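## Task

Get the blue foam block resting on the counter surface itself, not stacked on any other object there. Every other block must stay in its original spot and orientation. The blue block must not topple or finish tilted, and it must stay put on its own once the robot lets go.

## Robot and tools

ROBOT. A Hello Robot Stretch 3 with a single arm: a two-wheeled base (0.33 m long, 0.34 m wide), a lift that slides up and down a mast, and a telescoping arm that reaches out to the robot's right side, ending in a wrist and a gripper. The base drives only forward/backward or turns in place. It cannot slide sideways, so you move the gripper forward or back by driving. Turns pivot about the point between the drive wheels, 0.05 m behind the front edge. With the arm in and the wrist folded, a turn sweeps a 0.28 m radius; an unfolded, level gripper reaches past that. Objects can occasionally get nudged by an outside disturbance.

FRAMES. Base frame: origin on the floor between the drive wheels, x forward, y left, z up. The odometry frame is the base frame as it was when the scene began. hand_pose is reported in the base frame at the point where closed fingertips meet; with all wrist joints at zero its x axis points up, y back toward the mast, z toward the rear. Fingertip pads are round, 0.04 m wide.

execute_actions takes "actions", a list run in order (empty list = just report state and images). Each action may hold "robot", "steps" (1 to 450 control steps at 30 per second; default 1) and "until" (only together with steps; ends the action early once all its conditions hold). An action with only steps simply waits. "robot" is one of: a single command object; a list of up to 8 commands run one after another (with {"pause_s": s}, s at most 15, for waits); or {"stop": true}, which brakes everything and clears the queue. A command may contain:
- "base": exactly one of {"translate_m": d}, a relative drive of d metres (positive = forward, |d| at most 1), or {"rotate_rad": a}, a relative turn of a radians (positive = counter-clockwise/left, |a| at most 3.2). Both are offsets counted from where the base sits when that command begins.
- "joints": absolute targets by name; unnamed joints keep their current targets. Ranges: lift_m 0 to 1.1 (arm height on the mast, m); arm_m 0 to 0.52 (extension, m); wrist_yaw_rad -1.345 to 4.42 (0 = along the arm, positive swings toward the front, 3.0 = folded over the base); wrist_pitch_rad -1.57 to 0.451 (0 level, negative tips fingers down); wrist_roll_rad -2.911 to 2.911 (0 = fingers side by side, level); gripper_m -0.089 to 0.179 (bigger = wider; true fingertip gap is about 0.007 less when nearly shut, 0.025 less when wide, zero below 0.007); head_pan_rad -3.953 to 1.73 (0 forward, positive left, -1.57 looks along the arm); head_tilt_rad -1.53 to 0.419 (negative looks down).
- "contact_limits": {"arm_m": e}, e from 1 to 100 (% motor effort) at which the arm's motion halts; smaller is gentler, too small halts instantly. Lasts until the arm's next command.
Base and joint motions in a command start together and keep going across later actions. Any new command overrides at once and discards the remainder of an older queue. A bad value rejects the whole call and nothing runs. To wait for everything to settle use "until": {"robot": {"status": "ended"}} with steps 450. You can also compare fields, e.g. {"robot": {"lift_m": [">", 0.3]}}, or use "any" to end when the first motion finishes. Since "done" allows a tolerance, avoid waiting for an exact "=" reading.

zoom_image: {"camera": one of head_camera, nav_camera, wrist_camera, "region": [x0, y0, x1, y1]} in pixels of that camera's last image, top-left origin, at most 504 x 504; returns a sharper close-up. head_camera and nav_camera ride on the head (aimed by head_pan_rad/head_tilt_rad); wrist_camera is on the gripper.

finished_scene: {"scene": n} with the current scene's number; closes it irreversibly and reports success. Only call it once every motion has ended and the block rests by itself.

SPEED. Fast base motion (0.30 m/s, 1.9 rad/s) needs a stowed arm: lift_m under 0.30, arm_m under 0.03, wrist_yaw_rad over 2.54. Otherwise it is capped at 0.10 m/s and 0.63 rad/s.

GRIPPING. Close to a value smaller than the object's width to grasp (lower squeezes harder, but a stall guard eases off, so slippery items may slide). Open at least 0.02 beyond the contact value to release. Gripper reading and "done" do not prove a grasp; check the cameras.

SELF-COLLISION. Fold or unfold the wrist only with lift_m 0.32 to 0.95, wrist_pitch_rad -0.4 and roll near 0; once folded, lift may drop to 0.25. With wrist_yaw_rad under -0.4, keep pitch at -0.5 or lower.

BALANCE AND SAFETY. Pushing a rigid object with the gripper higher than about 0.45 m can tip the robot; raising the arm's contact limit makes that worse, as does a second push after a contact_stop. Do not drive while the gripper holds or presses against something fixed, and watch for snagging furniture, especially reversing. If base_tilt shows a lean, back off in small steps, lift the gripper away, and lower lift_m toward 0.2 if still tipped. Avoid dropping or flinging blocks, slamming, and hard pushes; don't disturb the other blocks.

RESULT LINES. base_status and joint_status: moving, done, off_target (came to rest short, may still push), contact_stop (lift or arm hit something and is now slack until recommanded), time_out, stopped, not_commanded, torque_fault (a wrist servo went limp for about 10 s; its goals are refused meanwhile). base_status brackets show distance moved by the wheels versus goal. joint_goals lists targets; measured_speeds gives speeds per second; refusals, queue (idle/running/done/dropped/stopped) and queue_left describe the queue. Lines starting refused:, dropped: or replaced: explain problems (counting from 0). on_its_own reports goals changed by the robot, slack or off joints, loads, and base lean. motor_effort is % of maximum (bracket = peak), with sizeable fixed and random errors. lidar_m: 12 distances for 30-degree sectors, starting straight ahead and going counter-clockwise, in a plane 0.17 m above the floor. wrist_depth_mm and head_depth_mm: 7x7 median depth grids. base_odometry is wheel-based; heading is positive leftward. Camera calibration (K, distortion, T_world_to_cam) relates pixels to the base frame, with small errors.

Each tool is called after "Call:" in YAML: its name, and indented under it one key for each argument.

## Session

Call:
execute_actions:
  actions: []

Scene clock: 0.00 s.
robot.base_odometry: x=+0.000 y=+0.000 heading=+0.000 (m, m, rad; robot's odometry frame)
robot.turned_by_wheels: +0.000 (rad since the last result)
robot.turned_by_imu: +0.000 (rad since the last result)
robot.base_tilt: forward=+0.9 right=-1.1 (deg)
robot.lidar_m: 1.38 1.33 2.67 2.65 2.86 1.11 1.10 1.18 1.12 1.11 1.20 1.48
robot.head_depth_mm: 1804 1810 1792 1767 1738 1728 1727 / 1814 1809 1811 1775 1766 1769 1729 / 1829 1817 1806 1794 1784 1766 1726 / 1827 1852 1822 1810 1807 1776 1753 / 1862 1871 1855 1830 1813 1790 1218 / 1867 1860 1878 1832 1821 1793 1140 / 1894 1875 1864 1858 1831 1758 1136
robot.base_status: not_commanded
robot.joint_positions: lift_m=+0.377 arm_m=-0.001 wrist_yaw_rad=+2.869 wrist_pitch_rad=-0.333 wrist_roll_rad=+0.012 gripper_m=+0.037 head_pan_rad=+0.008 head_tilt_rad=+0.003
robot.joint_goals: lift_m=+0.377 arm_m=-0.001 wrist_yaw_rad=+2.869 wrist_pitch_rad=-0.333 wrist_roll_rad=+0.012 gripper_m=+0.037 head_pan_rad=+0.008 head_tilt_rad=+0.003
robot.joint_status: lift_m=not_commanded arm_m=not_commanded wrist_yaw_rad=not_commanded wrist_pitch_rad=not_commanded wrist_roll_rad=not_commanded gripper_m=not_commanded head_pan_rad=not_commanded head_tilt_rad=not_commanded
robot.measured_speeds: translate_m=+0.000 rotate_rad=+0.000 lift_m=+0.000 arm_m=+0.000 wrist_yaw_rad=+0.000 wrist_pitch_rad=+0.000 wrist_roll_rad=+0.000 head_pan_rad=+0.000 head_tilt_rad=+0.000
robot: refusals=0 queue=idle queue_left=0
robot.motor_effort: left_wheel=-1 right_wheel=+1 lift_m=+24 arm_m=+0 wrist_yaw_rad=+0 wrist_pitch_rad=+9 wrist_roll_rad=+0 gripper_m=-1 head_pan_rad=+0 head_tilt_rad=+1 (%)
robot.hand_pose: x=+0.0418 y=+0.0821 z=+0.4094 quat_wxyz=(+0.211, +0.710, +0.021, +0.671) (m; robot's base frame)
robot.wrist_depth_mm: - - - - - - - / - - - - - - - / - - - - - - - / - - - - - - - / 903 - 905 897 903 878 859 / 721 - 743 700 - 697 687 / 603 588 565 585 583 583 580
pictures: head_camera (sideways: a quarter turn clockwise sets it upright), nav_camera (sideways: a quarter turn counterclockwise sets it upright), wrist_camera
Images, in order (width x height): head_camera 896x504, nav_camera 672x504, wrist_camera 644x364.

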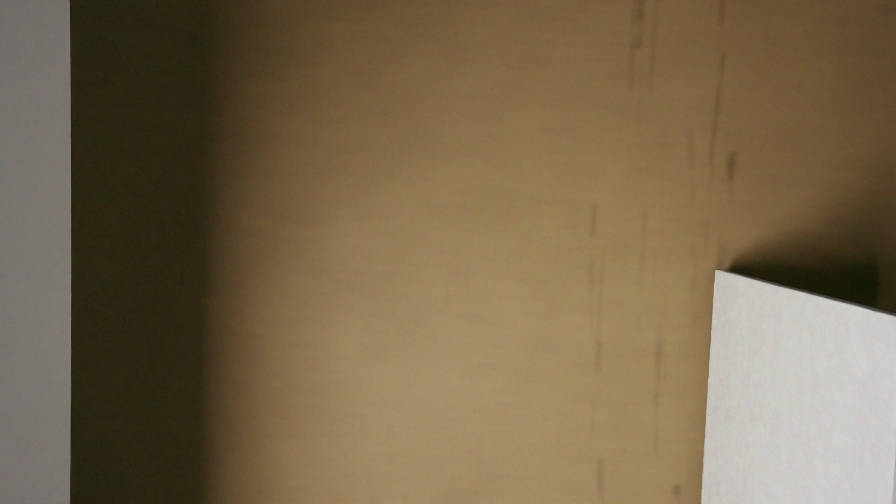

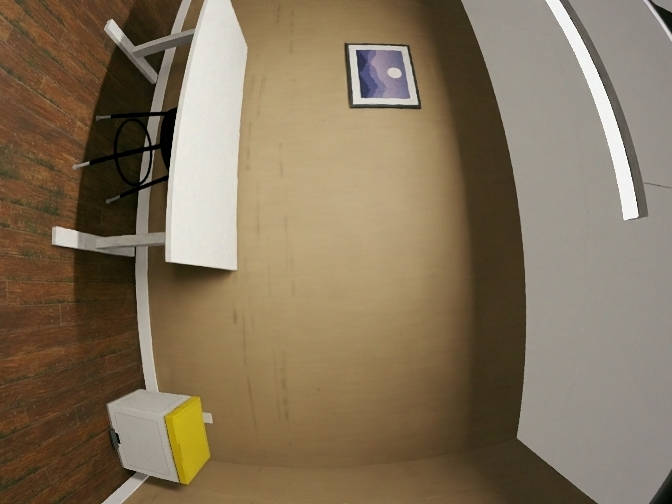

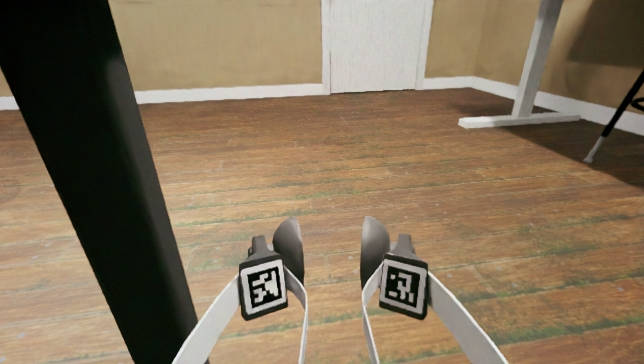

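Look around.

Call:
execute_actions:
  actions:
    - {"robot":{"joints":{"head_pan_rad":-1.6,"head_tilt_rad":-0.6}},"steps":90,"until":{"robot":{"status":"ended"}}}

Call:
execute_actions:
  actions:
    - {"robot":{"joints":{"head_pan_rad":-3.2,"head_tilt_rad":-0.6}},"steps":90,"until":{"robot":{"status":"ended"}}}

Call:
execute_actions:
  actions:
    - {"robot":{"joints":{"head_pan_rad":1.6,"head_tilt_rad":-0.6}},"steps":150,"until":{"robot":{"status":"ended"}}}

Scene clock: 2.83 s.
robot.base_odometry: x=+0.000 y=+0.000 heading=+0.000 (m, m, rad; robot's odometry frame)
robot.turned_by_wheels: +0.000 (rad since the last result)
robot.turned_by_imu: +0.000 (rad since the last result)
robot.base_tilt: forward=+0.9 right=-1.1 (deg)
robot.lidar_m: 1.38 1.33 2.66 2.66 2.86 1.11 1.10 1.18 1.12 1.11 1.19 1.48
robot.head_depth_mm: 920 1003 1108 1235 1391 1535 1330 / 924 1008 1117 1248 1408 1529 1322 / 929 1017 1124 1249 1416 1533 1306 / 942 1025 1130 1267 1423 1543 1300 / 939 1028 1142 1274 1446 1543 1289 / 944 1041 1145 1282 1456 1532 1285 / 954 1043 1154 1295 1469 1533 1282
robot.base_status: not_commanded
robot.joint_positions: lift_m=+0.377 arm_m=-0.001 wrist_yaw_rad=+2.869 wrist_pitch_rad=-0.333 wrist_roll_rad=+0.012 gripper_m=+0.037 head_pan_rad=-1.593 head_tilt_rad=-0.592
robot.joint_goals: lift_m=+0.377 arm_m=-0.001 wrist_yaw_rad=+2.869 wrist_pitch_rad=-0.333 wrist_roll_rad=+0.012 gripper_m=+0.037 head_pan_rad=-1.600 head_tilt_rad=-0.600
robot.joint_status: lift_m=not_commanded arm_m=not_commanded wrist_yaw_rad=not_commanded wrist_pitch_rad=not_commanded wrist_roll_rad=not_commanded gripper_m=not_commanded head_pan_rad=done head_tilt_rad=done
robot.measured_speeds: translate_m=+0.000 rotate_rad=+0.000 lift_m=+0.000 arm_m=+0.000 wrist_yaw_rad=+0.000 wrist_pitch_rad=+0.000 wrist_roll_rad=+0.000 head_pan_rad=+0.000 head_tilt_rad=+0.000
robot: refusals=0 queue=done queue_left=0
robot.motor_effort: left_wheel=+0(1) right_wheel=+0(1) lift_m=+24(24) arm_m=+0(1) wrist_yaw_rad=+0(0) wrist_pitch_rad=+9(9) wrist_roll_rad=+0(0) gripper_m=+0(1) head_pan_rad=-3(38) head_tilt_rad=-5(37) (%)
robot.hand_pose: x=+0.0418 y=+0.0821 z=+0.4094 quat_wxyz=(+0.211, +0.710, +0.021, +0.671) (m; robot's base frame)
robot.wrist_depth_mm: - - - - - - - / - - - - - - - / - - - - - - - / - - - - - - - / 912 - 909 898 920 858 879 / 727 - 731 712 - 686 686 / 600 587 568 585 577 584 579
pictures: head_camera (sideways: a quarter turn clockwise sets it upright), nav_camera (sideways: a quarter turn counterclockwise sets it upright), wrist_camera
camera_calibration (this result's frames):
head_camera: T_world_to_cam=[[-0.0171163, 0.525891, -0.85038, 1.12234], [0.996944, -0.0558545, -0.0546078, 0.0641663], [-0.0762153, -0.848716, -0.523328, 0.643171], [0, 0, 0, 1]] pos_world=[0.00425955, -0.0407723, 1.29451]
nav_camera: T_world_to_cam=[[-0.0593356, -0.562426, 0.824716, -1.02741], [-0.997659, 0.0615592, -0.0297972, 0.096042], [-0.0340102, -0.824553, -0.564761, 0.697628], [0, 0, 0, 1]] pos_world=[0.0585817, -0.00852131, 1.24417]
wrist_camera: T_world_to_cam=[[0.957201, -0.287816, -0.0304687, 0.0000259743], [-0.158576, -0.433473, -0.887105, 0.442807], [0.242116, 0.853969, -0.460562, 0.276632], [0, 0, 0, 1]] pos_world=[0.00321691, -0.0442829, 0.520223]
Images, in order (width x height): head_camera 896x504, nav_camera 672x504, wrist_camera 644x364.

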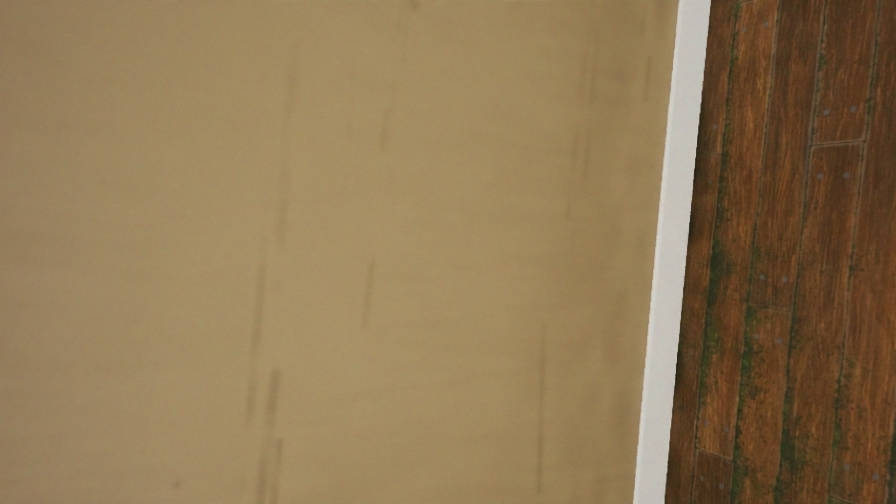

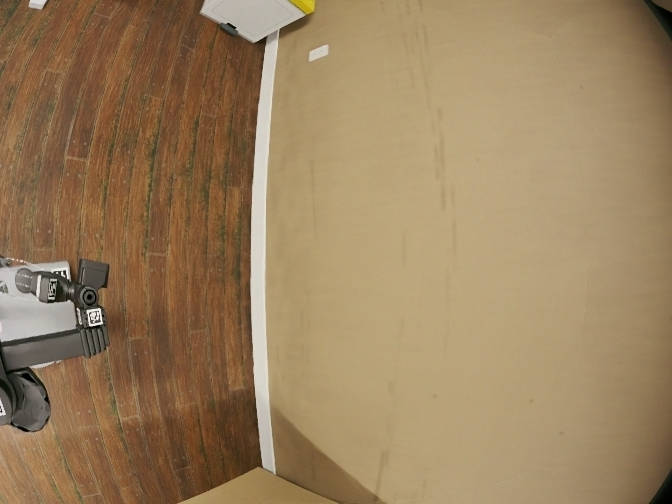

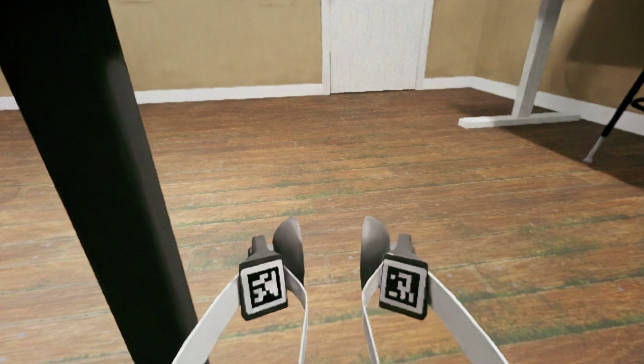

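Scene clock: 4.23 s.
robot.base_odometry: x=+0.000 y=+0.000 heading=+0.000 (m, m, rad; robot's odometry frame)
robot.turned_by_wheels: +0.000 (rad since the last result)
robot.turned_by_imu: +0.000 (rad since the last result)
robot.base_tilt: forward=+0.9 right=-1.1 (deg)
robot.lidar_m: 1.38 1.33 2.67 2.66 2.87 1.11 1.10 1.18 1.12 1.11 1.19 1.48
robot.head_depth_mm: 2559 2770 1163 1237 1407 1544 1323 / 2536 2696 1175 1247 1416 1538 1310 / 2548 2735 1173 1257 1418 1533 1301 / 2558 2723 1162 1260 1427 1541 1301 / 2593 2741 1170 1257 1436 1534 1298 / 2602 2788 1167 1272 1438 1522 1282 / 2615 2805 1181 1272 1450 1518 1285
robot.base_status: not_commanded
robot.joint_positions: lift_m=+0.377 arm_m=-0.001 wrist_yaw_rad=+2.869 wrist_pitch_rad=-0.333 wrist_roll_rad=+0.012 gripper_m=+0.037 head_pan_rad=-3.193 head_tilt_rad=-0.592
robot.joint_goals: lift_m=+0.377 arm_m=-0.001 wrist_yaw_rad=+2.869 wrist_pitch_rad=-0.333 wrist_roll_rad=+0.012 gripper_m=+0.037 head_pan_rad=-3.200 head_tilt_rad=-0.600
robot.joint_status: lift_m=not_commanded arm_m=not_commanded wrist_yaw_rad=not_commanded wrist_pitch_rad=not_commanded wrist_roll_rad=not_commanded gripper_m=not_commanded head_pan_rad=done head_tilt_rad=done
robot.measured_speeds: translate_m=+0.000 rotate_rad=+0.000 lift_m=+0.000 arm_m=+0.000 wrist_yaw_rad=+0.000 wrist_pitch_rad=+0.000 wrist_roll_rad=+0.000 head_pan_rad=+0.000 head_tilt_rad=+0.000
robot: refusals=0 queue=done queue_left=0
robot.motor_effort: left_wheel=-1(1) right_wheel=+0(1) lift_m=+24(24) arm_m=+0(0) wrist_yaw_rad=+1(1) wrist_pitch_rad=+9(9) wrist_roll_rad=+0(0) gripper_m=+0(1) head_pan_rad=-4(39) head_tilt_rad=-4(3) (%)
robot.hand_pose: x=+0.0418 y=+0.0821 z=+0.4094 quat_wxyz=(+0.211, +0.710, +0.021, +0.671) (m; robot's base frame)
robot.wrist_depth_mm: - - - - - - - / - - - - - - - / - - - - - - - / - - - - - - - / 922 - 897 871 920 867 840 / 736 - 745 701 - 693 695 / 604 583 576 583 583 586 578
pictures: head_camera (sideways: a quarter turn clockwise sets it upright), nav_camera (sideways: a quarter turn counterclockwise sets it upright), wrist_camera
camera_calibration (this result's frames):
head_camera: T_world_to_cam=[[0.526319, 0.00174535, -0.850285, 1.1189], [-0.0849313, -0.994889, -0.0546139, 0.0707737], [-0.846035, 0.10096, -0.523481, 0.648066], [0, 0, 0, 1]] pos_world=[-0.0345998, 0.00303016, 1.2945]
nav_camera: T_world_to_cam=[[-0.560602, 0.0757406, 0.824615, -1.02422], [0.0906697, 0.995435, -0.02979, 0.0893939], [-0.823107, 0.0580672, -0.56491, 0.702635], [0, 0, 0, 1]] pos_world=[-0.00393972, -0.052211, 1.24417]
wrist_camera: T_world_to_cam=[[0.957201, -0.287816, -0.0304685, 0.0000258526], [-0.158576, -0.433473, -0.887105, 0.442807], [0.242116, 0.853969, -0.460562, 0.276632], [0, 0, 0, 1]] pos_world=[0.00321692, -0.0442829, 0.520223]
Images, in order (width x height): head_camera 896x504, nav_camera 672x504, wrist_camera 644x364.

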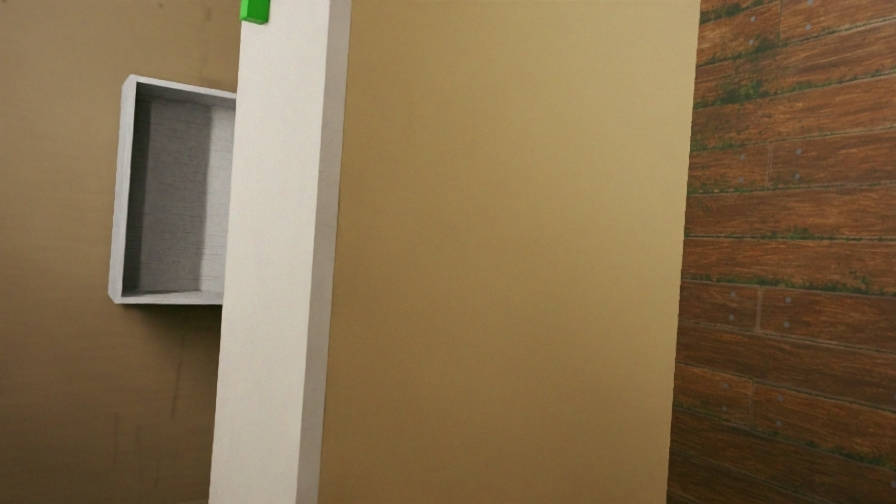

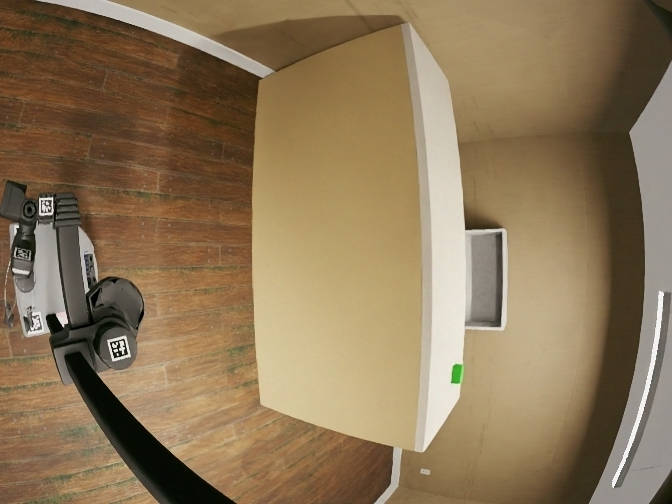

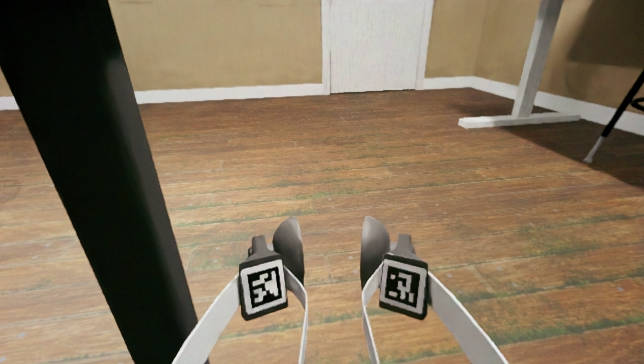

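Scene clock: 7.13 s.
robot.base_odometry: x=+0.000 y=+0.000 heading=+0.000 (m, m, rad; robot's odometry frame)
robot.turned_by_wheels: +0.000 (rad since the last result)
robot.turned_by_imu: +0.000 (rad since the last result)
robot.base_tilt: forward=+0.9 right=-1.1 (deg)
robot.lidar_m: 1.38 1.33 2.68 2.66 2.85 1.11 1.10 1.18 1.12 1.11 1.20 1.48
robot.head_depth_mm: 2267 2453 2748 2622 1969 1584 1332 / 2253 2498 2749 2602 1979 1581 1317 / 2306 2524 2747 2568 1935 1562 1314 / 2334 2558 2811 2573 1933 1559 1296 / 2392 2587 2822 2522 1921 1548 1292 / 2417 2601 2898 2490 1895 1525 1285 / 2414 2632 2942 2441 1881 1520 1298
robot.base_status: not_commanded
robot.joint_positions: lift_m=+0.377 arm_m=-0.001 wrist_yaw_rad=+2.869 wrist_pitch_rad=-0.333 wrist_roll_rad=+0.012 gripper_m=+0.037 head_pan_rad=+1.593 head_tilt_rad=-0.592
robot.joint_goals: lift_m=+0.377 arm_m=-0.001 wrist_yaw_rad=+2.869 wrist_pitch_rad=-0.333 wrist_roll_rad=+0.012 gripper_m=+0.037 head_pan_rad=+1.600 head_tilt_rad=-0.600
robot.joint_status: lift_m=not_commanded arm_m=not_commanded wrist_yaw_rad=not_commanded wrist_pitch_rad=not_commanded wrist_roll_rad=not_commanded gripper_m=not_commanded head_pan_rad=done head_tilt_rad=done
robot.measured_speeds: translate_m=+0.000 rotate_rad=+0.000 lift_m=+0.000 arm_m=+0.000 wrist_yaw_rad=+0.000 wrist_pitch_rad=+0.000 wrist_roll_rad=+0.000 head_pan_rad=+0.000 head_tilt_rad=+0.000
robot: refusals=0 queue=done queue_left=0
robot.motor_effort: left_wheel=-1(1) right_wheel=+1(1) lift_m=+24(24) arm_m=+0(0) wrist_yaw_rad=+0(0) wrist_pitch_rad=+10(9) wrist_roll_rad=+0(0) gripper_m=+0(0) head_pan_rad=+4(38) head_tilt_rad=-4(5) (%)
robot.hand_pose: x=+0.0418 y=+0.0821 z=+0.4094 quat_wxyz=(+0.211, +0.710, +0.021, +0.671) (m; robot's base frame)
robot.wrist_depth_mm: - - - - - - - / - - - - - - - / - - - - - - - / - - - - - - - / 912 - 880 877 923 863 872 / 722 - 761 697 - 685 692 / 594 580 574 593 579 564 574
pictures: head_camera (sideways: a quarter turn clockwise sets it upright), nav_camera (sideways: a quarter turn counterclockwise sets it upright), wrist_camera
camera_calibration (this result's frames):
head_camera: T_world_to_cam=[[0.0402017, -0.524785, -0.850285, 1.12186], [-0.998435, 0.0120022, -0.0546139, 0.0763461], [0.0388659, 0.85115, -0.523481, 0.642668], [0, 0, 0, 1]] pos_world=[0.00614792, 0.0408124, 1.2945]
nav_camera: T_world_to_cam=[[0.0345719, 0.564638, 0.824615, -1.02785], [0.9994, -0.0176854, -0.02979, 0.0838506], [-0.00223698, 0.825149, -0.56491, 0.697628], [0, 0, 0, 1]] pos_world=[-0.0467051, 0.00619755, 1.24417]
wrist_camera: T_world_to_cam=[[0.957201, -0.287816, -0.0304686, 0.0000259051], [-0.158576, -0.433473, -0.887105, 0.442807], [0.242116, 0.853969, -0.460562, 0.276632], [0, 0, 0, 1]] pos_world=[0.00321693, -0.0442829, 0.520223]
Images, in order (width x height): head_camera 896x504, nav_camera 672x504, wrist_camera 644x364.

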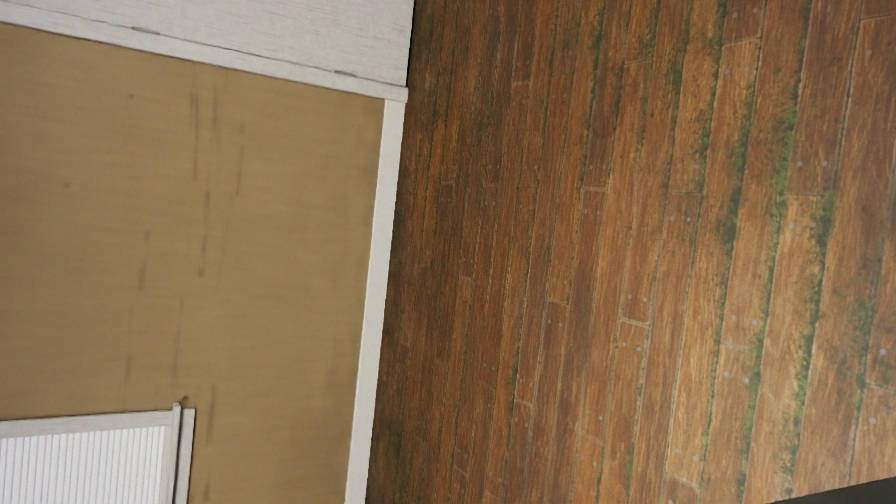

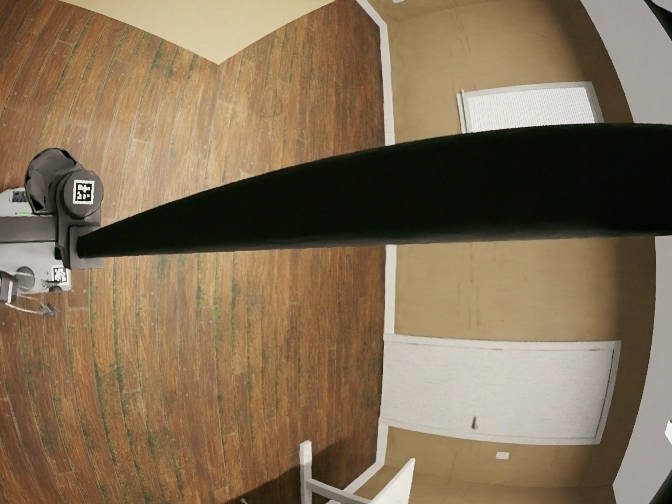

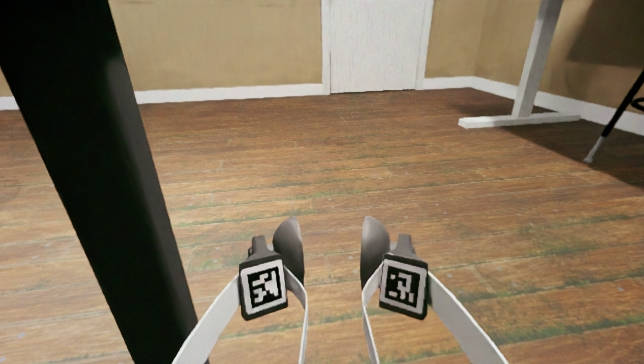

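Call:
execute_actions:
  actions:
    - {"robot":{"joints":{"head_pan_rad":0.5,"head_tilt_rad":-1.0}},"steps":90,"until":{"robot":{"status":"ended"}}}

Scene clock: 9.30 s.
robot.base_odometry: x=+0.000 y=+0.000 heading=+0.000 (m, m, rad; robot's odometry frame)
robot.turned_by_wheels: +0.000 (rad since the last result)
robot.turned_by_imu: +0.000 (rad since the last result)
robot.base_tilt: forward=+0.9 right=-1.1 (deg)
robot.lidar_m: 1.38 1.33 2.67 2.66 2.87 1.11 1.10 1.18 1.12 1.11 1.19 1.48
robot.head_depth_mm: 1245 1422 1829 1643 1443 1273 1150 / 1233 2076 1892 1633 1435 1268 1145 / 1213 2113 1886 1609 1406 1258 1138 / 1281 2109 1870 1602 1404 1252 1134 / 1315 2216 1861 1590 1391 1242 1126 / 1998 2106 1834 1589 1380 1229 1114 / 2499 2156 1824 1581 1372 1224 1112
robot.base_status: not_commanded
robot.joint_positions: lift_m=+0.377 arm_m=-0.001 wrist_yaw_rad=+2.869 wrist_pitch_rad=-0.333 wrist_roll_rad=+0.012 gripper_m=+0.037 head_pan_rad=+0.507 head_tilt_rad=-0.987
robot.joint_goals: lift_m=+0.377 arm_m=-0.001 wrist_yaw_rad=+2.869 wrist_pitch_rad=-0.333 wrist_roll_rad=+0.012 gripper_m=+0.037 head_pan_rad=+0.500 head_tilt_rad=-1.000
robot.joint_status: lift_m=not_commanded arm_m=not_commanded wrist_yaw_rad=not_commanded wrist_pitch_rad=not_commanded wrist_roll_rad=not_commanded gripper_m=not_commanded head_pan_rad=done head_tilt_rad=done
robot.measured_speeds: translate_m=+0.000 rotate_rad=+0.000 lift_m=+0.000 arm_m=+0.000 wrist_yaw_rad=+0.000 wrist_pitch_rad=+0.000 wrist_roll_rad=+0.000 head_pan_rad=+0.000 head_tilt_rad=+0.000
robot: refusals=0 queue=done queue_left=0
robot.motor_effort: left_wheel=-1(1) right_wheel=+1(1) lift_m=+24(25) arm_m=+0(1) wrist_yaw_rad=+0(0) wrist_pitch_rad=+9(9) wrist_roll_rad=+0(0) gripper_m=+0(1) head_pan_rad=-3(39) head_tilt_rad=-7(31) (%)
robot.hand_pose: x=+0.0418 y=+0.0821 z=+0.4094 quat_wxyz=(+0.211, +0.710, +0.021, +0.671) (m; robot's base frame)
robot.wrist_depth_mm: - - - - - - - / - - - - - - - / - - - - - - - / - - - - - - - / 931 - 904 886 916 865 861 / 721 - 740 698 - 695 679 / 593 581 579 592 576 581 581
pictures: head_camera (sideways: a quarter turn clockwise sets it upright), nav_camera (sideways: a quarter turn counterclockwise sets it upright), wrist_camera
camera_calibration (this result's frames):
head_camera: T_world_to_cam=[[-0.695977, -0.419569, -0.582734, 0.777659], [-0.475738, 0.877295, -0.0634643, 0.0846491], [0.537857, 0.233059, -0.810181, 1.01253], [0, 0, 0, 1]] pos_world=[0.036907, 0.0160399, 1.27887]
nav_camera: T_world_to_cam=[[0.754907, 0.365793, 0.544345, -0.667006], [0.443167, -0.896355, -0.012253, 0.0644015], [0.483444, 0.250486, -0.838772, 1.05084], [0, 0, 0, 1]] pos_world=[-0.0330347, 0.0384926, 1.24528]
wrist_camera: T_world_to_cam=[[0.957201, -0.287816, -0.0304686, 0.0000259081], [-0.158576, -0.433473, -0.887105, 0.442807], [0.242116, 0.853969, -0.460562, 0.276632], [0, 0, 0, 1]] pos_world=[0.00321693, -0.0442829, 0.520223]
Images, in order (width x height): head_camera 896x504, nav_camera 672x504, wrist_camera 644x364.

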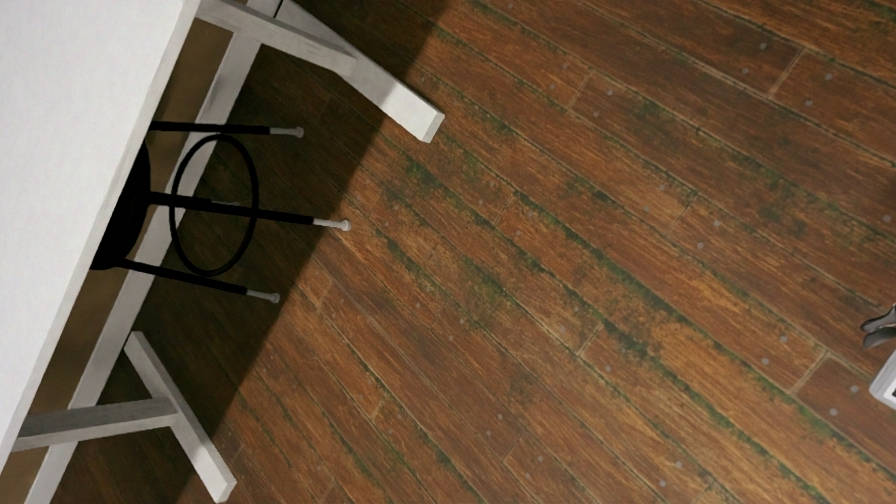

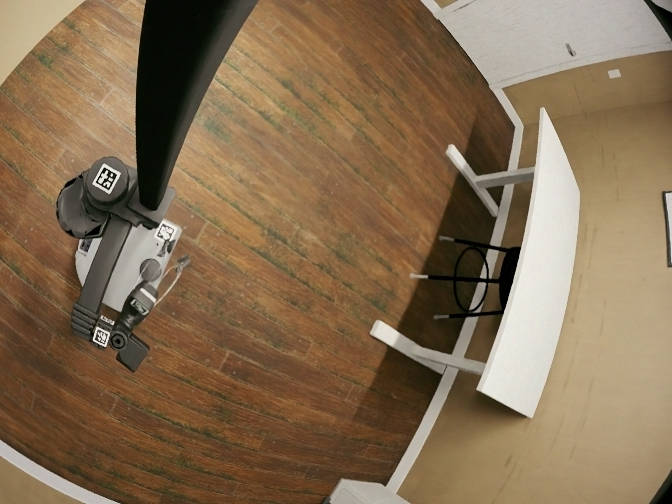

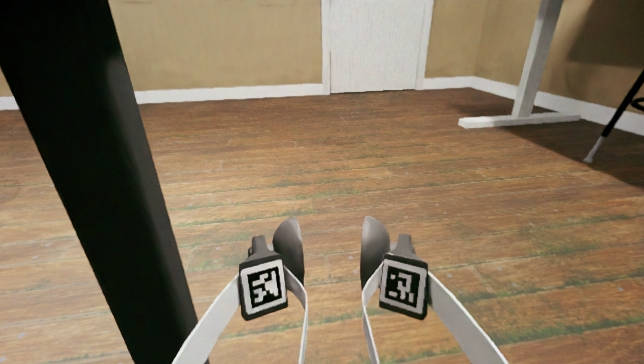

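Call:
execute_actions:
  actions:
    - {"robot":{"joints":{"head_pan_rad":-3.5,"head_tilt_rad":-0.3}},"steps":150,"until":{"robot":{"status":"ended"}}}

Scene clock: 12.67 s.
robot.base_odometry: x=+0.000 y=+0.000 heading=+0.000 (m, m, rad; robot's odometry frame)
robot.turned_by_wheels: +0.000 (rad since the last result)
robot.turned_by_imu: +0.000 (rad since the last result)
robot.base_tilt: forward=+0.9 right=-1.1 (deg)
robot.lidar_m: 1.38 1.33 2.67 2.65 2.87 1.11 1.10 1.18 1.12 1.11 1.19 1.48
robot.head_depth_mm: 3032 3221 3397 3558 3115 2158 1663 / 2924 3134 3294 3381 1321 1422 1518 / 2841 3005 3163 1569 1276 1364 1443 / 2758 2913 3077 1530 1233 1315 1388 / 2710 2804 3003 1516 1195 1270 1347 / 2629 2785 2901 1476 1156 1222 1291 / 2571 2690 2775 1456 1110 1179 1257
robot.base_status: not_commanded
robot.joint_positions: lift_m=+0.377 arm_m=-0.001 wrist_yaw_rad=+2.869 wrist_pitch_rad=-0.333 wrist_roll_rad=+0.012 gripper_m=+0.037 head_pan_rad=-3.493 head_tilt_rad=-0.310
robot.joint_goals: lift_m=+0.377 arm_m=-0.001 wrist_yaw_rad=+2.869 wrist_pitch_rad=-0.333 wrist_roll_rad=+0.012 gripper_m=+0.037 head_pan_rad=-3.500 head_tilt_rad=-0.300
robot.joint_status: lift_m=not_commanded arm_m=not_commanded wrist_yaw_rad=not_commanded wrist_pitch_rad=not_commanded wrist_roll_rad=not_commanded gripper_m=not_commanded head_pan_rad=done head_tilt_rad=done
robot.measured_speeds: translate_m=+0.000 rotate_rad=+0.000 lift_m=+0.000 arm_m=+0.000 wrist_yaw_rad=+0.000 wrist_pitch_rad=+0.000 wrist_roll_rad=+0.000 head_pan_rad=+0.000 head_tilt_rad=+0.000
robot: refusals=0 queue=done queue_left=0
robot.motor_effort: left_wheel=-1(0) right_wheel=+0(1) lift_m=+24(24) arm_m=+0(0) wrist_yaw_rad=+1(0) wrist_pitch_rad=+9(9) wrist_roll_rad=+0(0) gripper_m=+0(0) head_pan_rad=-3(40) head_tilt_rad=+4(40) (%)
robot.hand_pose: x=+0.0418 y=+0.0821 z=+0.4094 quat_wxyz=(+0.211, +0.710, +0.021, +0.671) (m; robot's base frame)
robot.wrist_depth_mm: - - - - - - - / - - - - - - - / - - - - - - - / - - - - - - - / 914 - 896 901 926 870 866 / 718 - 748 709 - 693 689 / 600 584 571 582 582 578 579
pictures: head_camera (sideways: a quarter turn clockwise sets it upright), nav_camera (sideways: a quarter turn counterclockwise sets it upright), wrist_camera
camera_calibration (this result's frames):
head_camera: T_world_to_cam=[[0.26123, -0.0651769, -0.963074, 1.26769], [-0.38818, -0.92058, -0.042991, 0.0575098], [-0.883785, 0.385077, -0.265783, 0.312948], [0, 0, 0, 1]] pos_world=[-0.0322543, 0.0150572, 1.30653]
nav_camera: T_world_to_cam=[[-0.276379, 0.151274, 0.949068, -1.1883], [0.371521, 0.927577, -0.0396574, 0.10054], [-0.886333, 0.341638, -0.312564, 0.374657], [0, 0, 0, 1]] pos_world=[-0.0337044, -0.0414961, 1.24887]
wrist_camera: T_world_to_cam=[[0.957201, -0.287816, -0.0304685, 0.000025899], [-0.158576, -0.433473, -0.887105, 0.442807], [0.242116, 0.853969, -0.460562, 0.276632], [0, 0, 0, 1]] pos_world=[0.0032169, -0.0442829, 0.520223]
Images, in order (width x height): head_camera 896x504, nav_camera 672x504, wrist_camera 644x364.

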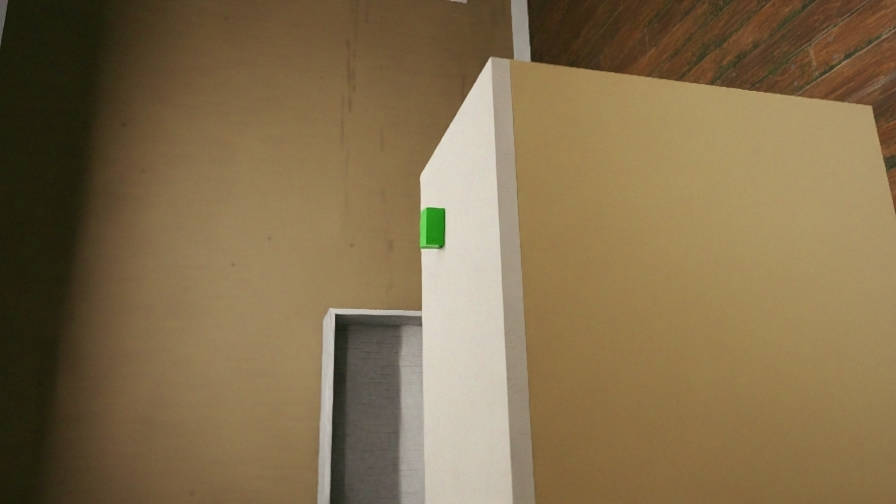

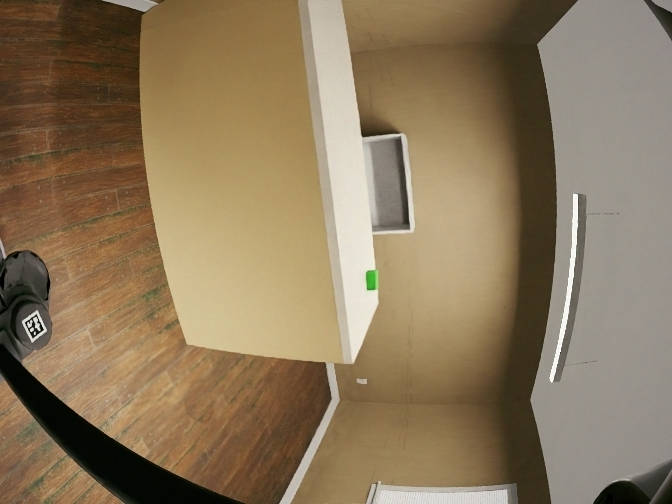

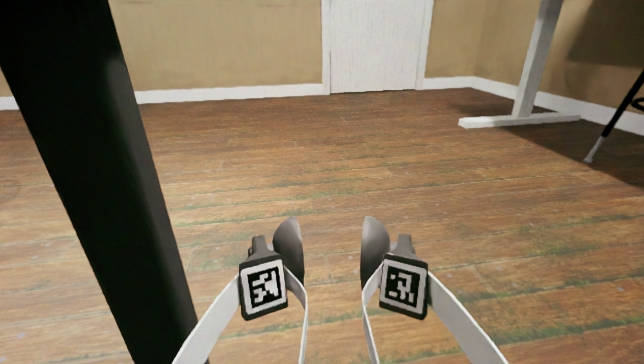

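Call:
execute_actions:
  actions:
    - {"robot":{"joints":{"head_pan_rad":-2.8,"head_tilt_rad":-0.25}},"steps":150,"until":{"robot":{"status":"ended"}}}

Scene clock: 14.97 s.
robot.base_odometry: x=+0.000 y=+0.000 heading=+0.000 (m, m, rad; robot's odometry frame)
robot.turned_by_wheels: +0.000 (rad since the last result)
robot.turned_by_imu: +0.000 (rad since the last result)
robot.base_tilt: forward=+0.9 right=-1.1 (deg)
robot.lidar_m: 1.38 1.33 2.66 2.66 2.86 1.11 1.10 1.18 1.12 1.11 1.19 1.48
robot.head_depth_mm: 2646 2742 2791 2775 1112 1114 1162 / 2760 2821 2923 3015 1143 1169 1221 / 2835 2927 3069 3077 1193 1231 1278 / 2512 2625 2822 2678 1250 1293 1351 / 2031 2155 2265 1877 1312 1363 1430 / 1717 1799 1860 1807 1375 1441 1502 / 1488 1556 1600 1587 1454 1530 1575
robot.base_status: not_commanded
robot.joint_positions: lift_m=+0.377 arm_m=-0.001 wrist_yaw_rad=+2.869 wrist_pitch_rad=-0.333 wrist_roll_rad=+0.012 gripper_m=+0.037 head_pan_rad=-2.807 head_tilt_rad=-0.261
robot.joint_goals: lift_m=+0.377 arm_m=-0.001 wrist_yaw_rad=+2.869 wrist_pitch_rad=-0.333 wrist_roll_rad=+0.012 gripper_m=+0.037 head_pan_rad=-2.800 head_tilt_rad=-0.250
robot.joint_status: lift_m=not_commanded arm_m=not_commanded wrist_yaw_rad=not_commanded wrist_pitch_rad=not_commanded wrist_roll_rad=not_commanded gripper_m=not_commanded head_pan_rad=done head_tilt_rad=done
robot.measured_speeds: translate_m=+0.000 rotate_rad=+0.000 lift_m=+0.000 arm_m=+0.000 wrist_yaw_rad=+0.000 wrist_pitch_rad=+0.000 wrist_roll_rad=+0.000 head_pan_rad=+0.000 head_tilt_rad=+0.000
robot: refusals=0 queue=done queue_left=0
robot.motor_effort: left_wheel=-1(2) right_wheel=+1(1) lift_m=+24(24) arm_m=+0(0) wrist_yaw_rad=+0(0) wrist_pitch_rad=+9(9) wrist_roll_rad=+0(0) gripper_m=+0(0) head_pan_rad=+4(40) head_tilt_rad=+4(13) (%)
robot.hand_pose: x=+0.0418 y=+0.0821 z=+0.4094 quat_wxyz=(+0.211, +0.710, +0.021, +0.671) (m; robot's base frame)
robot.wrist_depth_mm: - - - - - - - / - - - - - - - / - - - - - - - / - - - - - - - / 905 - 911 892 925 870 861 / 724 - 735 694 - 702 691 / 610 585 579 586 587 584 581
pictures: head_camera (sideways: a quarter turn clockwise sets it upright), nav_camera (sideways: a quarter turn counterclockwise sets it upright), wrist_camera
camera_calibration (this result's frames):
head_camera: T_world_to_cam=[[0.198344, 0.0992481, -0.975095, 1.28378], [0.280371, -0.959033, -0.040583, 0.0502994], [-0.939176, -0.265339, -0.218045, 0.251152], [0, 0, 0, 1]] pos_world=[-0.0328574, -0.0125339, 1.30861]
nav_camera: T_world_to_cam=[[-0.265179, -0.0424015, 0.963267, -1.20692], [-0.301523, 0.952574, -0.0410757, 0.106494], [-0.915841, -0.301339, -0.265387, 0.313436], [0, 0, 0, 1]] pos_world=[-0.000881169, -0.0581684, 1.25014]
wrist_camera: T_world_to_cam=[[0.957201, -0.287816, -0.0304686, 0.0000259208], [-0.158576, -0.433473, -0.887105, 0.442807], [0.242116, 0.853969, -0.460562, 0.276632], [0, 0, 0, 1]] pos_world=[0.0032169, -0.0442829, 0.520223]
Images, in order (width x height): head_camera 896x504, nav_camera 672x504, wrist_camera 644x364.

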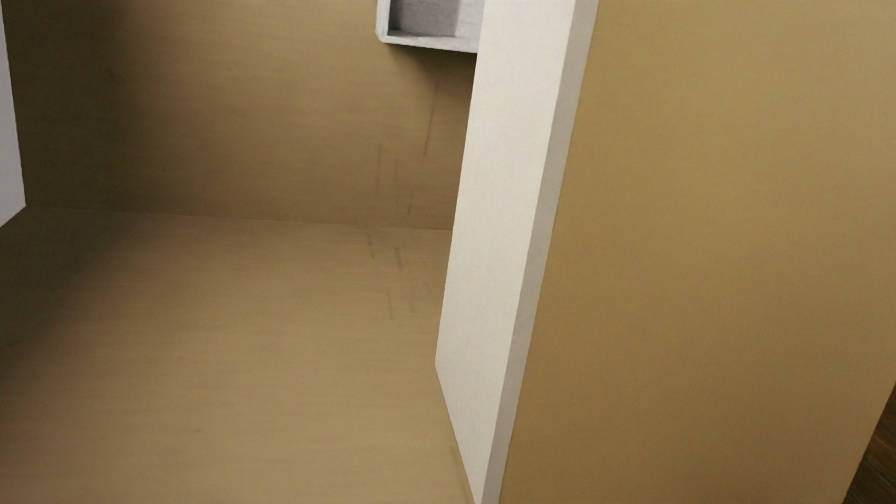

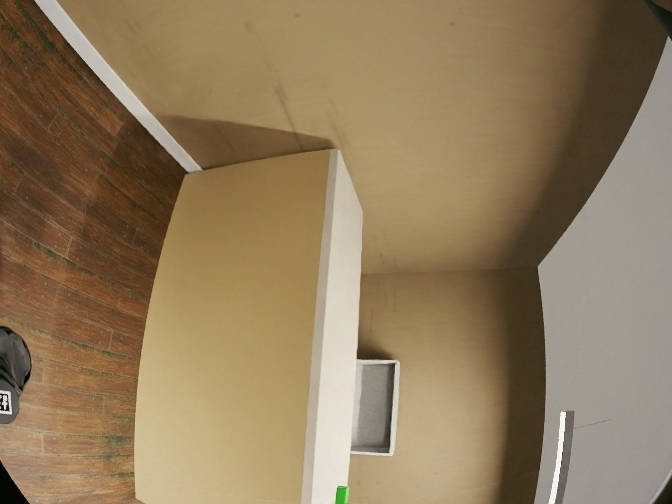

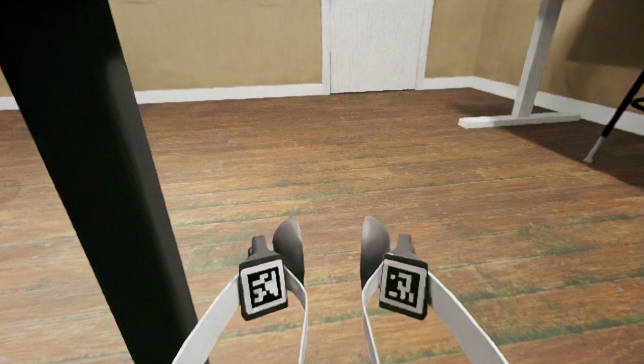

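Call:
execute_actions:
  actions:
    - {"robot":{"joints":{"lift_m":0.25,"wrist_yaw_rad":3.0,"wrist_pitch_rad":-0.4,"head_pan_rad":0,"head_tilt_rad":-0.6}},"steps":90,"until":{"robot":{"status":"ended"}}}
    - {"robot":[{"base":{"rotate_rad":1.57}},{"base":{"translate_m":1.0}},{"base":{"translate_m":0.3}},{"base":{"rotate_rad":1.57}},{"base":{"translate_m":1.0}},{"base":{"translate_m":1.0}},{"joints":{"head_pan_rad":1.2,"head_tilt_rad":-0.5}}],"steps":450,"until":{"robot":{"status":"ended"}}}

Scene clock: 34.50 s.
robot.base_odometry: x=-0.658 y=+1.301 heading=+3.140 (m, m, rad; robot's odometry frame)
robot.turned_by_wheels: +3.140 (rad since the last result)
robot.turned_by_imu: +3.105 (rad since the last result)
robot.base_tilt: forward=+1.1 right=-1.5 (deg)
robot.lidar_m: 1.95 0.63 0.58 1.99 2.50 2.35 2.08 1.85 1.46 1.43 1.54 2.17
robot.head_depth_mm: 1821 1981 2182 2401 1997 1580 1328 / 1849 2008 2203 2419 1965 1569 1318 / 1853 2030 2232 2423 1943 1563 1312 / 1877 2036 2255 2439 1905 1544 1299 / 1882 2047 2269 2438 1906 1528 1290 / 1878 2056 2270 2368 1897 1531 1284 / 1891 1945 2157 2256 1866 1505 1279
robot.base_status: moving (translate_m +0.6590 of +1.0000)
robot.joint_positions: lift_m=+0.250 arm_m=-0.001 wrist_yaw_rad=+2.999 wrist_pitch_rad=-0.417 wrist_roll_rad=+0.012 gripper_m=+0.037 head_pan_rad=-0.007 head_tilt_rad=-0.594
robot.joint_goals: lift_m=+0.250 arm_m=-0.001 wrist_yaw_rad=+3.000 wrist_pitch_rad=-0.400 wrist_roll_rad=+0.012 gripper_m=+0.037 head_pan_rad=+0.000 head_tilt_rad=-0.600
robot.joint_status: lift_m=done arm_m=not_commanded wrist_yaw_rad=done wrist_pitch_rad=done wrist_roll_rad=not_commanded gripper_m=not_commanded head_pan_rad=done head_tilt_rad=done
robot.measured_speeds: translate_m=+0.294 rotate_rad=+0.000 lift_m=+0.000 arm_m=+0.000 wrist_yaw_rad=+0.000 wrist_pitch_rad=+0.000 wrist_roll_rad=+0.000 head_pan_rad=+0.000 head_tilt_rad=+0.000
robot: refusals=0 queue=running queue_left=2
robot.motor_effort: left_wheel=-3(12) right_wheel=+7(17) lift_m=+22(24) arm_m=-1(1) wrist_yaw_rad=+1(0) wrist_pitch_rad=+10(11) wrist_roll_rad=+0(0) gripper_m=+0(0) head_pan_rad=+3(40) head_tilt_rad=-3(28) (%)
robot.hand_pose: x=+0.0106 y=+0.0787 z=+0.2630 quat_wxyz=(+0.196, +0.704, +0.096, +0.676) (m; robot's base frame)
robot.wrist_depth_mm: - - - - 961 508 499 / - - - - 960 549 543 / - - - - 883 591 592 / 774 775 764 732 749 655 647 / 604 597 610 591 602 579 569 / 492 511 - - - 469 466 / - - - - 403 403 401
pictures: head_camera (sideways: a quarter turn clockwise sets it upright), nav_camera (sideways: a quarter turn counterclockwise sets it upright), wrist_camera
camera_calibration (this result's frames):
head_camera: T_world_to_cam=[[-0.52683, -0.0250238, -0.849602, 1.12443], [0.0407569, 0.997673, -0.0546579, 0.0700642], [0.848993, -0.0634226, -0.524584, 0.639162], [0, 0, 0, 1]] pos_world=[0.0468844, -0.0012263, 1.29444]
nav_camera: T_world_to_cam=[[0.564474, -0.0508692, 0.823882, -1.03013], [-0.0465751, -0.998472, -0.0297386, 0.0901641], [0.824136, -0.0215857, -0.56598, 0.693979], [0, 0, 0, 1]] pos_world=[0.0137449, 0.0526046, 1.24416]
wrist_camera: T_world_to_cam=[[0.986136, -0.163435, -0.0287362, 0.0139348], [-0.111176, -0.522138, -0.845584, 0.302059], [0.123193, 0.837055, -0.533068, 0.241281], [0, 0, 0, 1]] pos_world=[-0.00988417, -0.0419714, 0.384436]
Images, in order (width x height): head_camera 896x504, nav_camera 672x504, wrist_camera 644x364.

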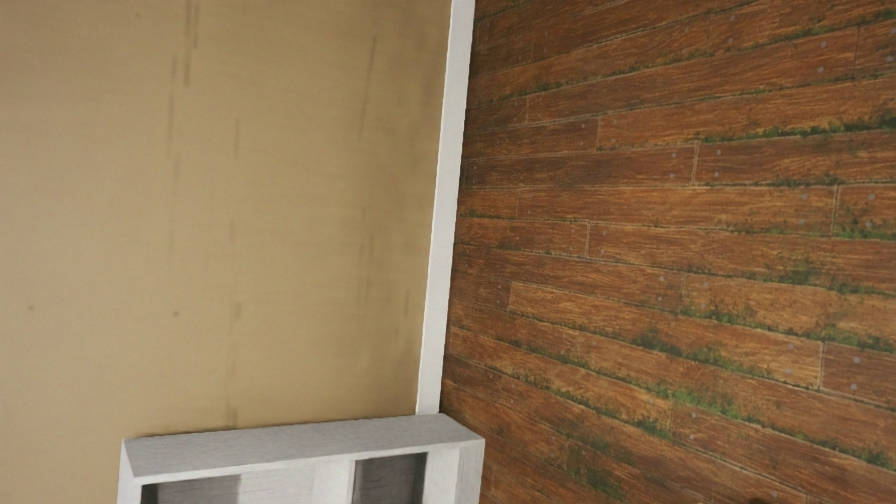

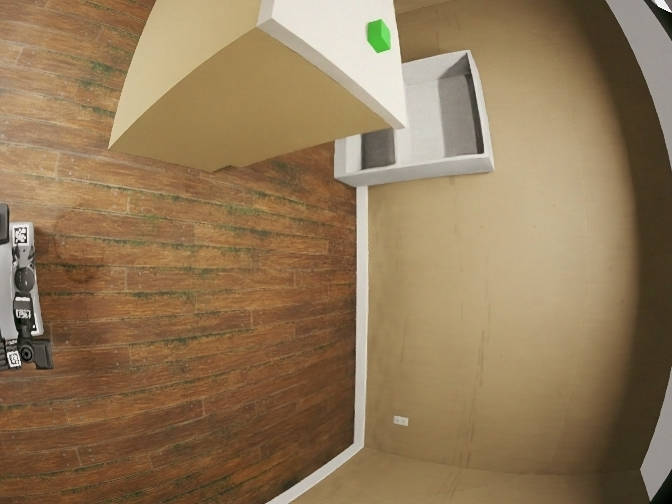

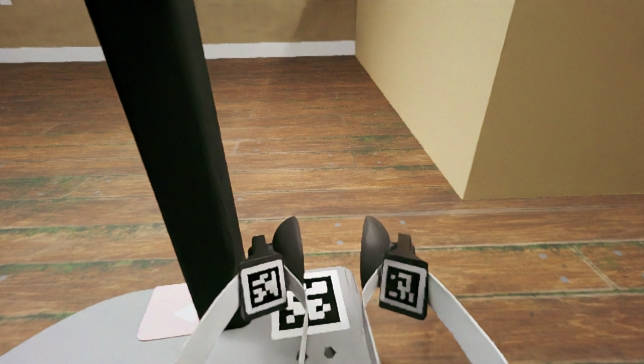

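Call:
execute_actions:
  actions:
    - {"steps":300,"until":{"robot":{"status":"ended"}}}

Scene clock: 42.97 s.
robot.base_odometry: x=-1.999 y=+1.304 heading=+3.140 (m, m, rad; robot's odometry frame)
robot.turned_by_wheels: +0.000 (rad since the last result)
robot.turned_by_imu: +0.005 (rad since the last result)
robot.base_tilt: forward=+0.9 right=-1.1 (deg)
robot.lidar_m: 0.82 0.73 1.24 1.25 0.58 0.57 3.32 2.03 1.60 1.58 1.05 0.82
robot.head_depth_mm: 1261 1301 1024 1280 1275 896 989 / 1509 1549 1287 1560 1359 1145 1288 / 1877 1930 1433 1582 1481 1568 1350 / 2003 2155 2350 2532 2069 1663 1377 / 1932 2079 2293 2501 2121 1665 1363 / 1871 2027 2185 2398 2107 1648 1364 / 1825 1962 2108 2327 2075 1630 1351
robot.base_status: done (translate_m +1.0000 of +1.0000)
robot.joint_positions: lift_m=+0.250 arm_m=-0.001 wrist_yaw_rad=+2.999 wrist_pitch_rad=-0.417 wrist_roll_rad=+0.012 gripper_m=+0.037 head_pan_rad=+1.193 head_tilt_rad=-0.507
robot.joint_goals: lift_m=+0.250 arm_m=-0.001 wrist_yaw_rad=+3.000 wrist_pitch_rad=-0.400 wrist_roll_rad=+0.012 gripper_m=+0.037 head_pan_rad=+1.200 head_tilt_rad=-0.500
robot.joint_status: lift_m=done arm_m=not_commanded wrist_yaw_rad=done wrist_pitch_rad=done wrist_roll_rad=not_commanded gripper_m=not_commanded head_pan_rad=done head_tilt_rad=done
robot.measured_speeds: translate_m=+0.000 rotate_rad=+0.000 lift_m=+0.000 arm_m=+0.000 wrist_yaw_rad=+0.000 wrist_pitch_rad=+0.000 wrist_roll_rad=+0.000 head_pan_rad=+0.000 head_tilt_rad=+0.000
robot: refusals=0 queue=done queue_left=0
robot.motor_effort: left_wheel=-4(10) right_wheel=+5(13) lift_m=+22(22) arm_m=-1(1) wrist_yaw_rad=+0(1) wrist_pitch_rad=+10(10) wrist_roll_rad=+0(0) gripper_m=+0(0) head_pan_rad=+3(42) head_tilt_rad=+3(14) (%)
robot.hand_pose: x=+0.0106 y=+0.0787 z=+0.2630 quat_wxyz=(+0.196, +0.704, +0.096, +0.676) (m; robot's base frame)
robot.wrist_depth_mm: 552 - - - - - 566 / 542 - - - - - 602 / 546 789 - - - 879 635 / 603 732 752 737 743 724 695 / 581 592 608 580 598 570 567 / 484 514 - - - 468 468 / - - - - 404 400 406
pictures: head_camera (sideways: a quarter turn clockwise sets it upright), nav_camera (sideways: a quarter turn counterclockwise sets it upright), wrist_camera
camera_calibration (this result's frames):
head_camera: T_world_to_cam=[[-0.140009, -0.430209, -0.891806, 1.17711], [-0.91328, 0.404059, -0.0515382, 0.0718282], [0.382514, 0.807253, -0.449473, 0.544276], [0, 0, 0, 1]] pos_world=[0.0222128, 0.0380138, 1.2981]
nav_camera: T_world_to_cam=[[0.225153, 0.439693, 0.869469, -1.0875], [0.914606, -0.402995, -0.0330453, 0.0886094], [0.335861, 0.802661, -0.492881, 0.60185], [0, 0, 0, 1]] pos_world=[-0.0383274, 0.0307935, 1.24512]
wrist_camera: T_world_to_cam=[[0.986139, -0.163416, -0.0287353, 0.0139371], [-0.11117, -0.522171, -0.845564, 0.302046], [0.123174, 0.837038, -0.5331, 0.24129], [0, 0, 0, 1]] pos_world=[-0.00988618, -0.0419713, 0.384431]
Images, in order (width x height): head_camera 896x504, nav_camera 672x504, wrist_camera 644x364.

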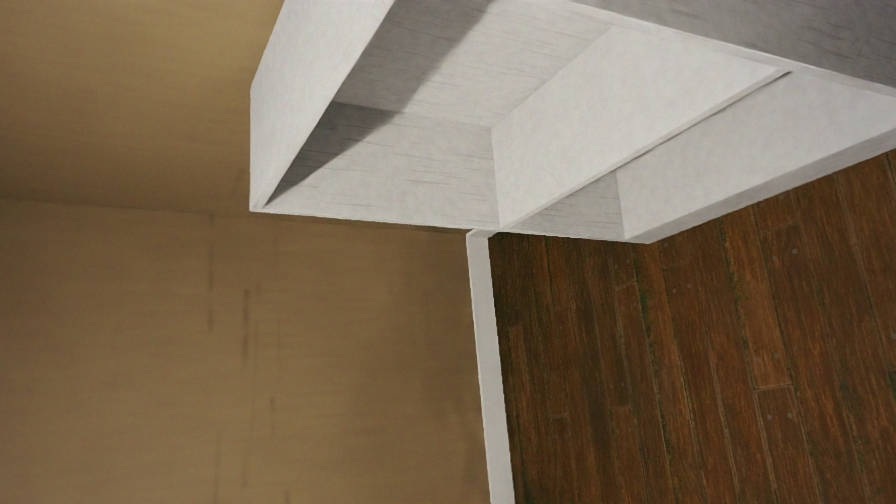

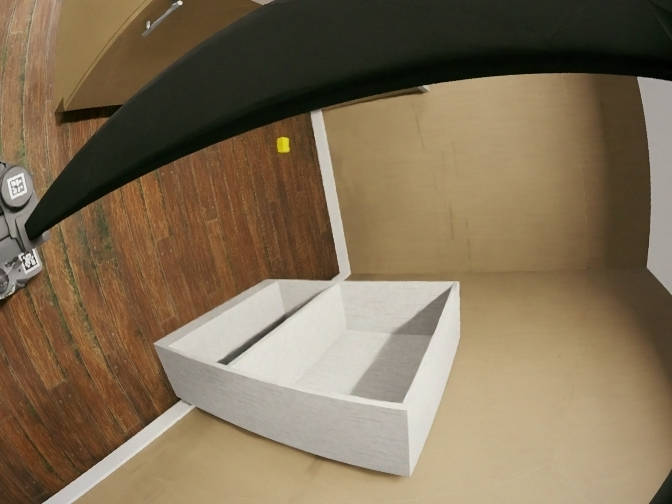

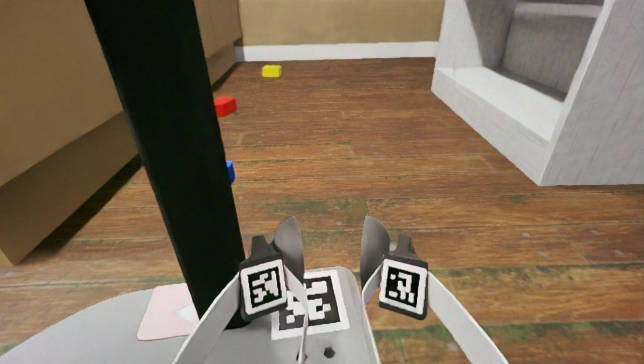

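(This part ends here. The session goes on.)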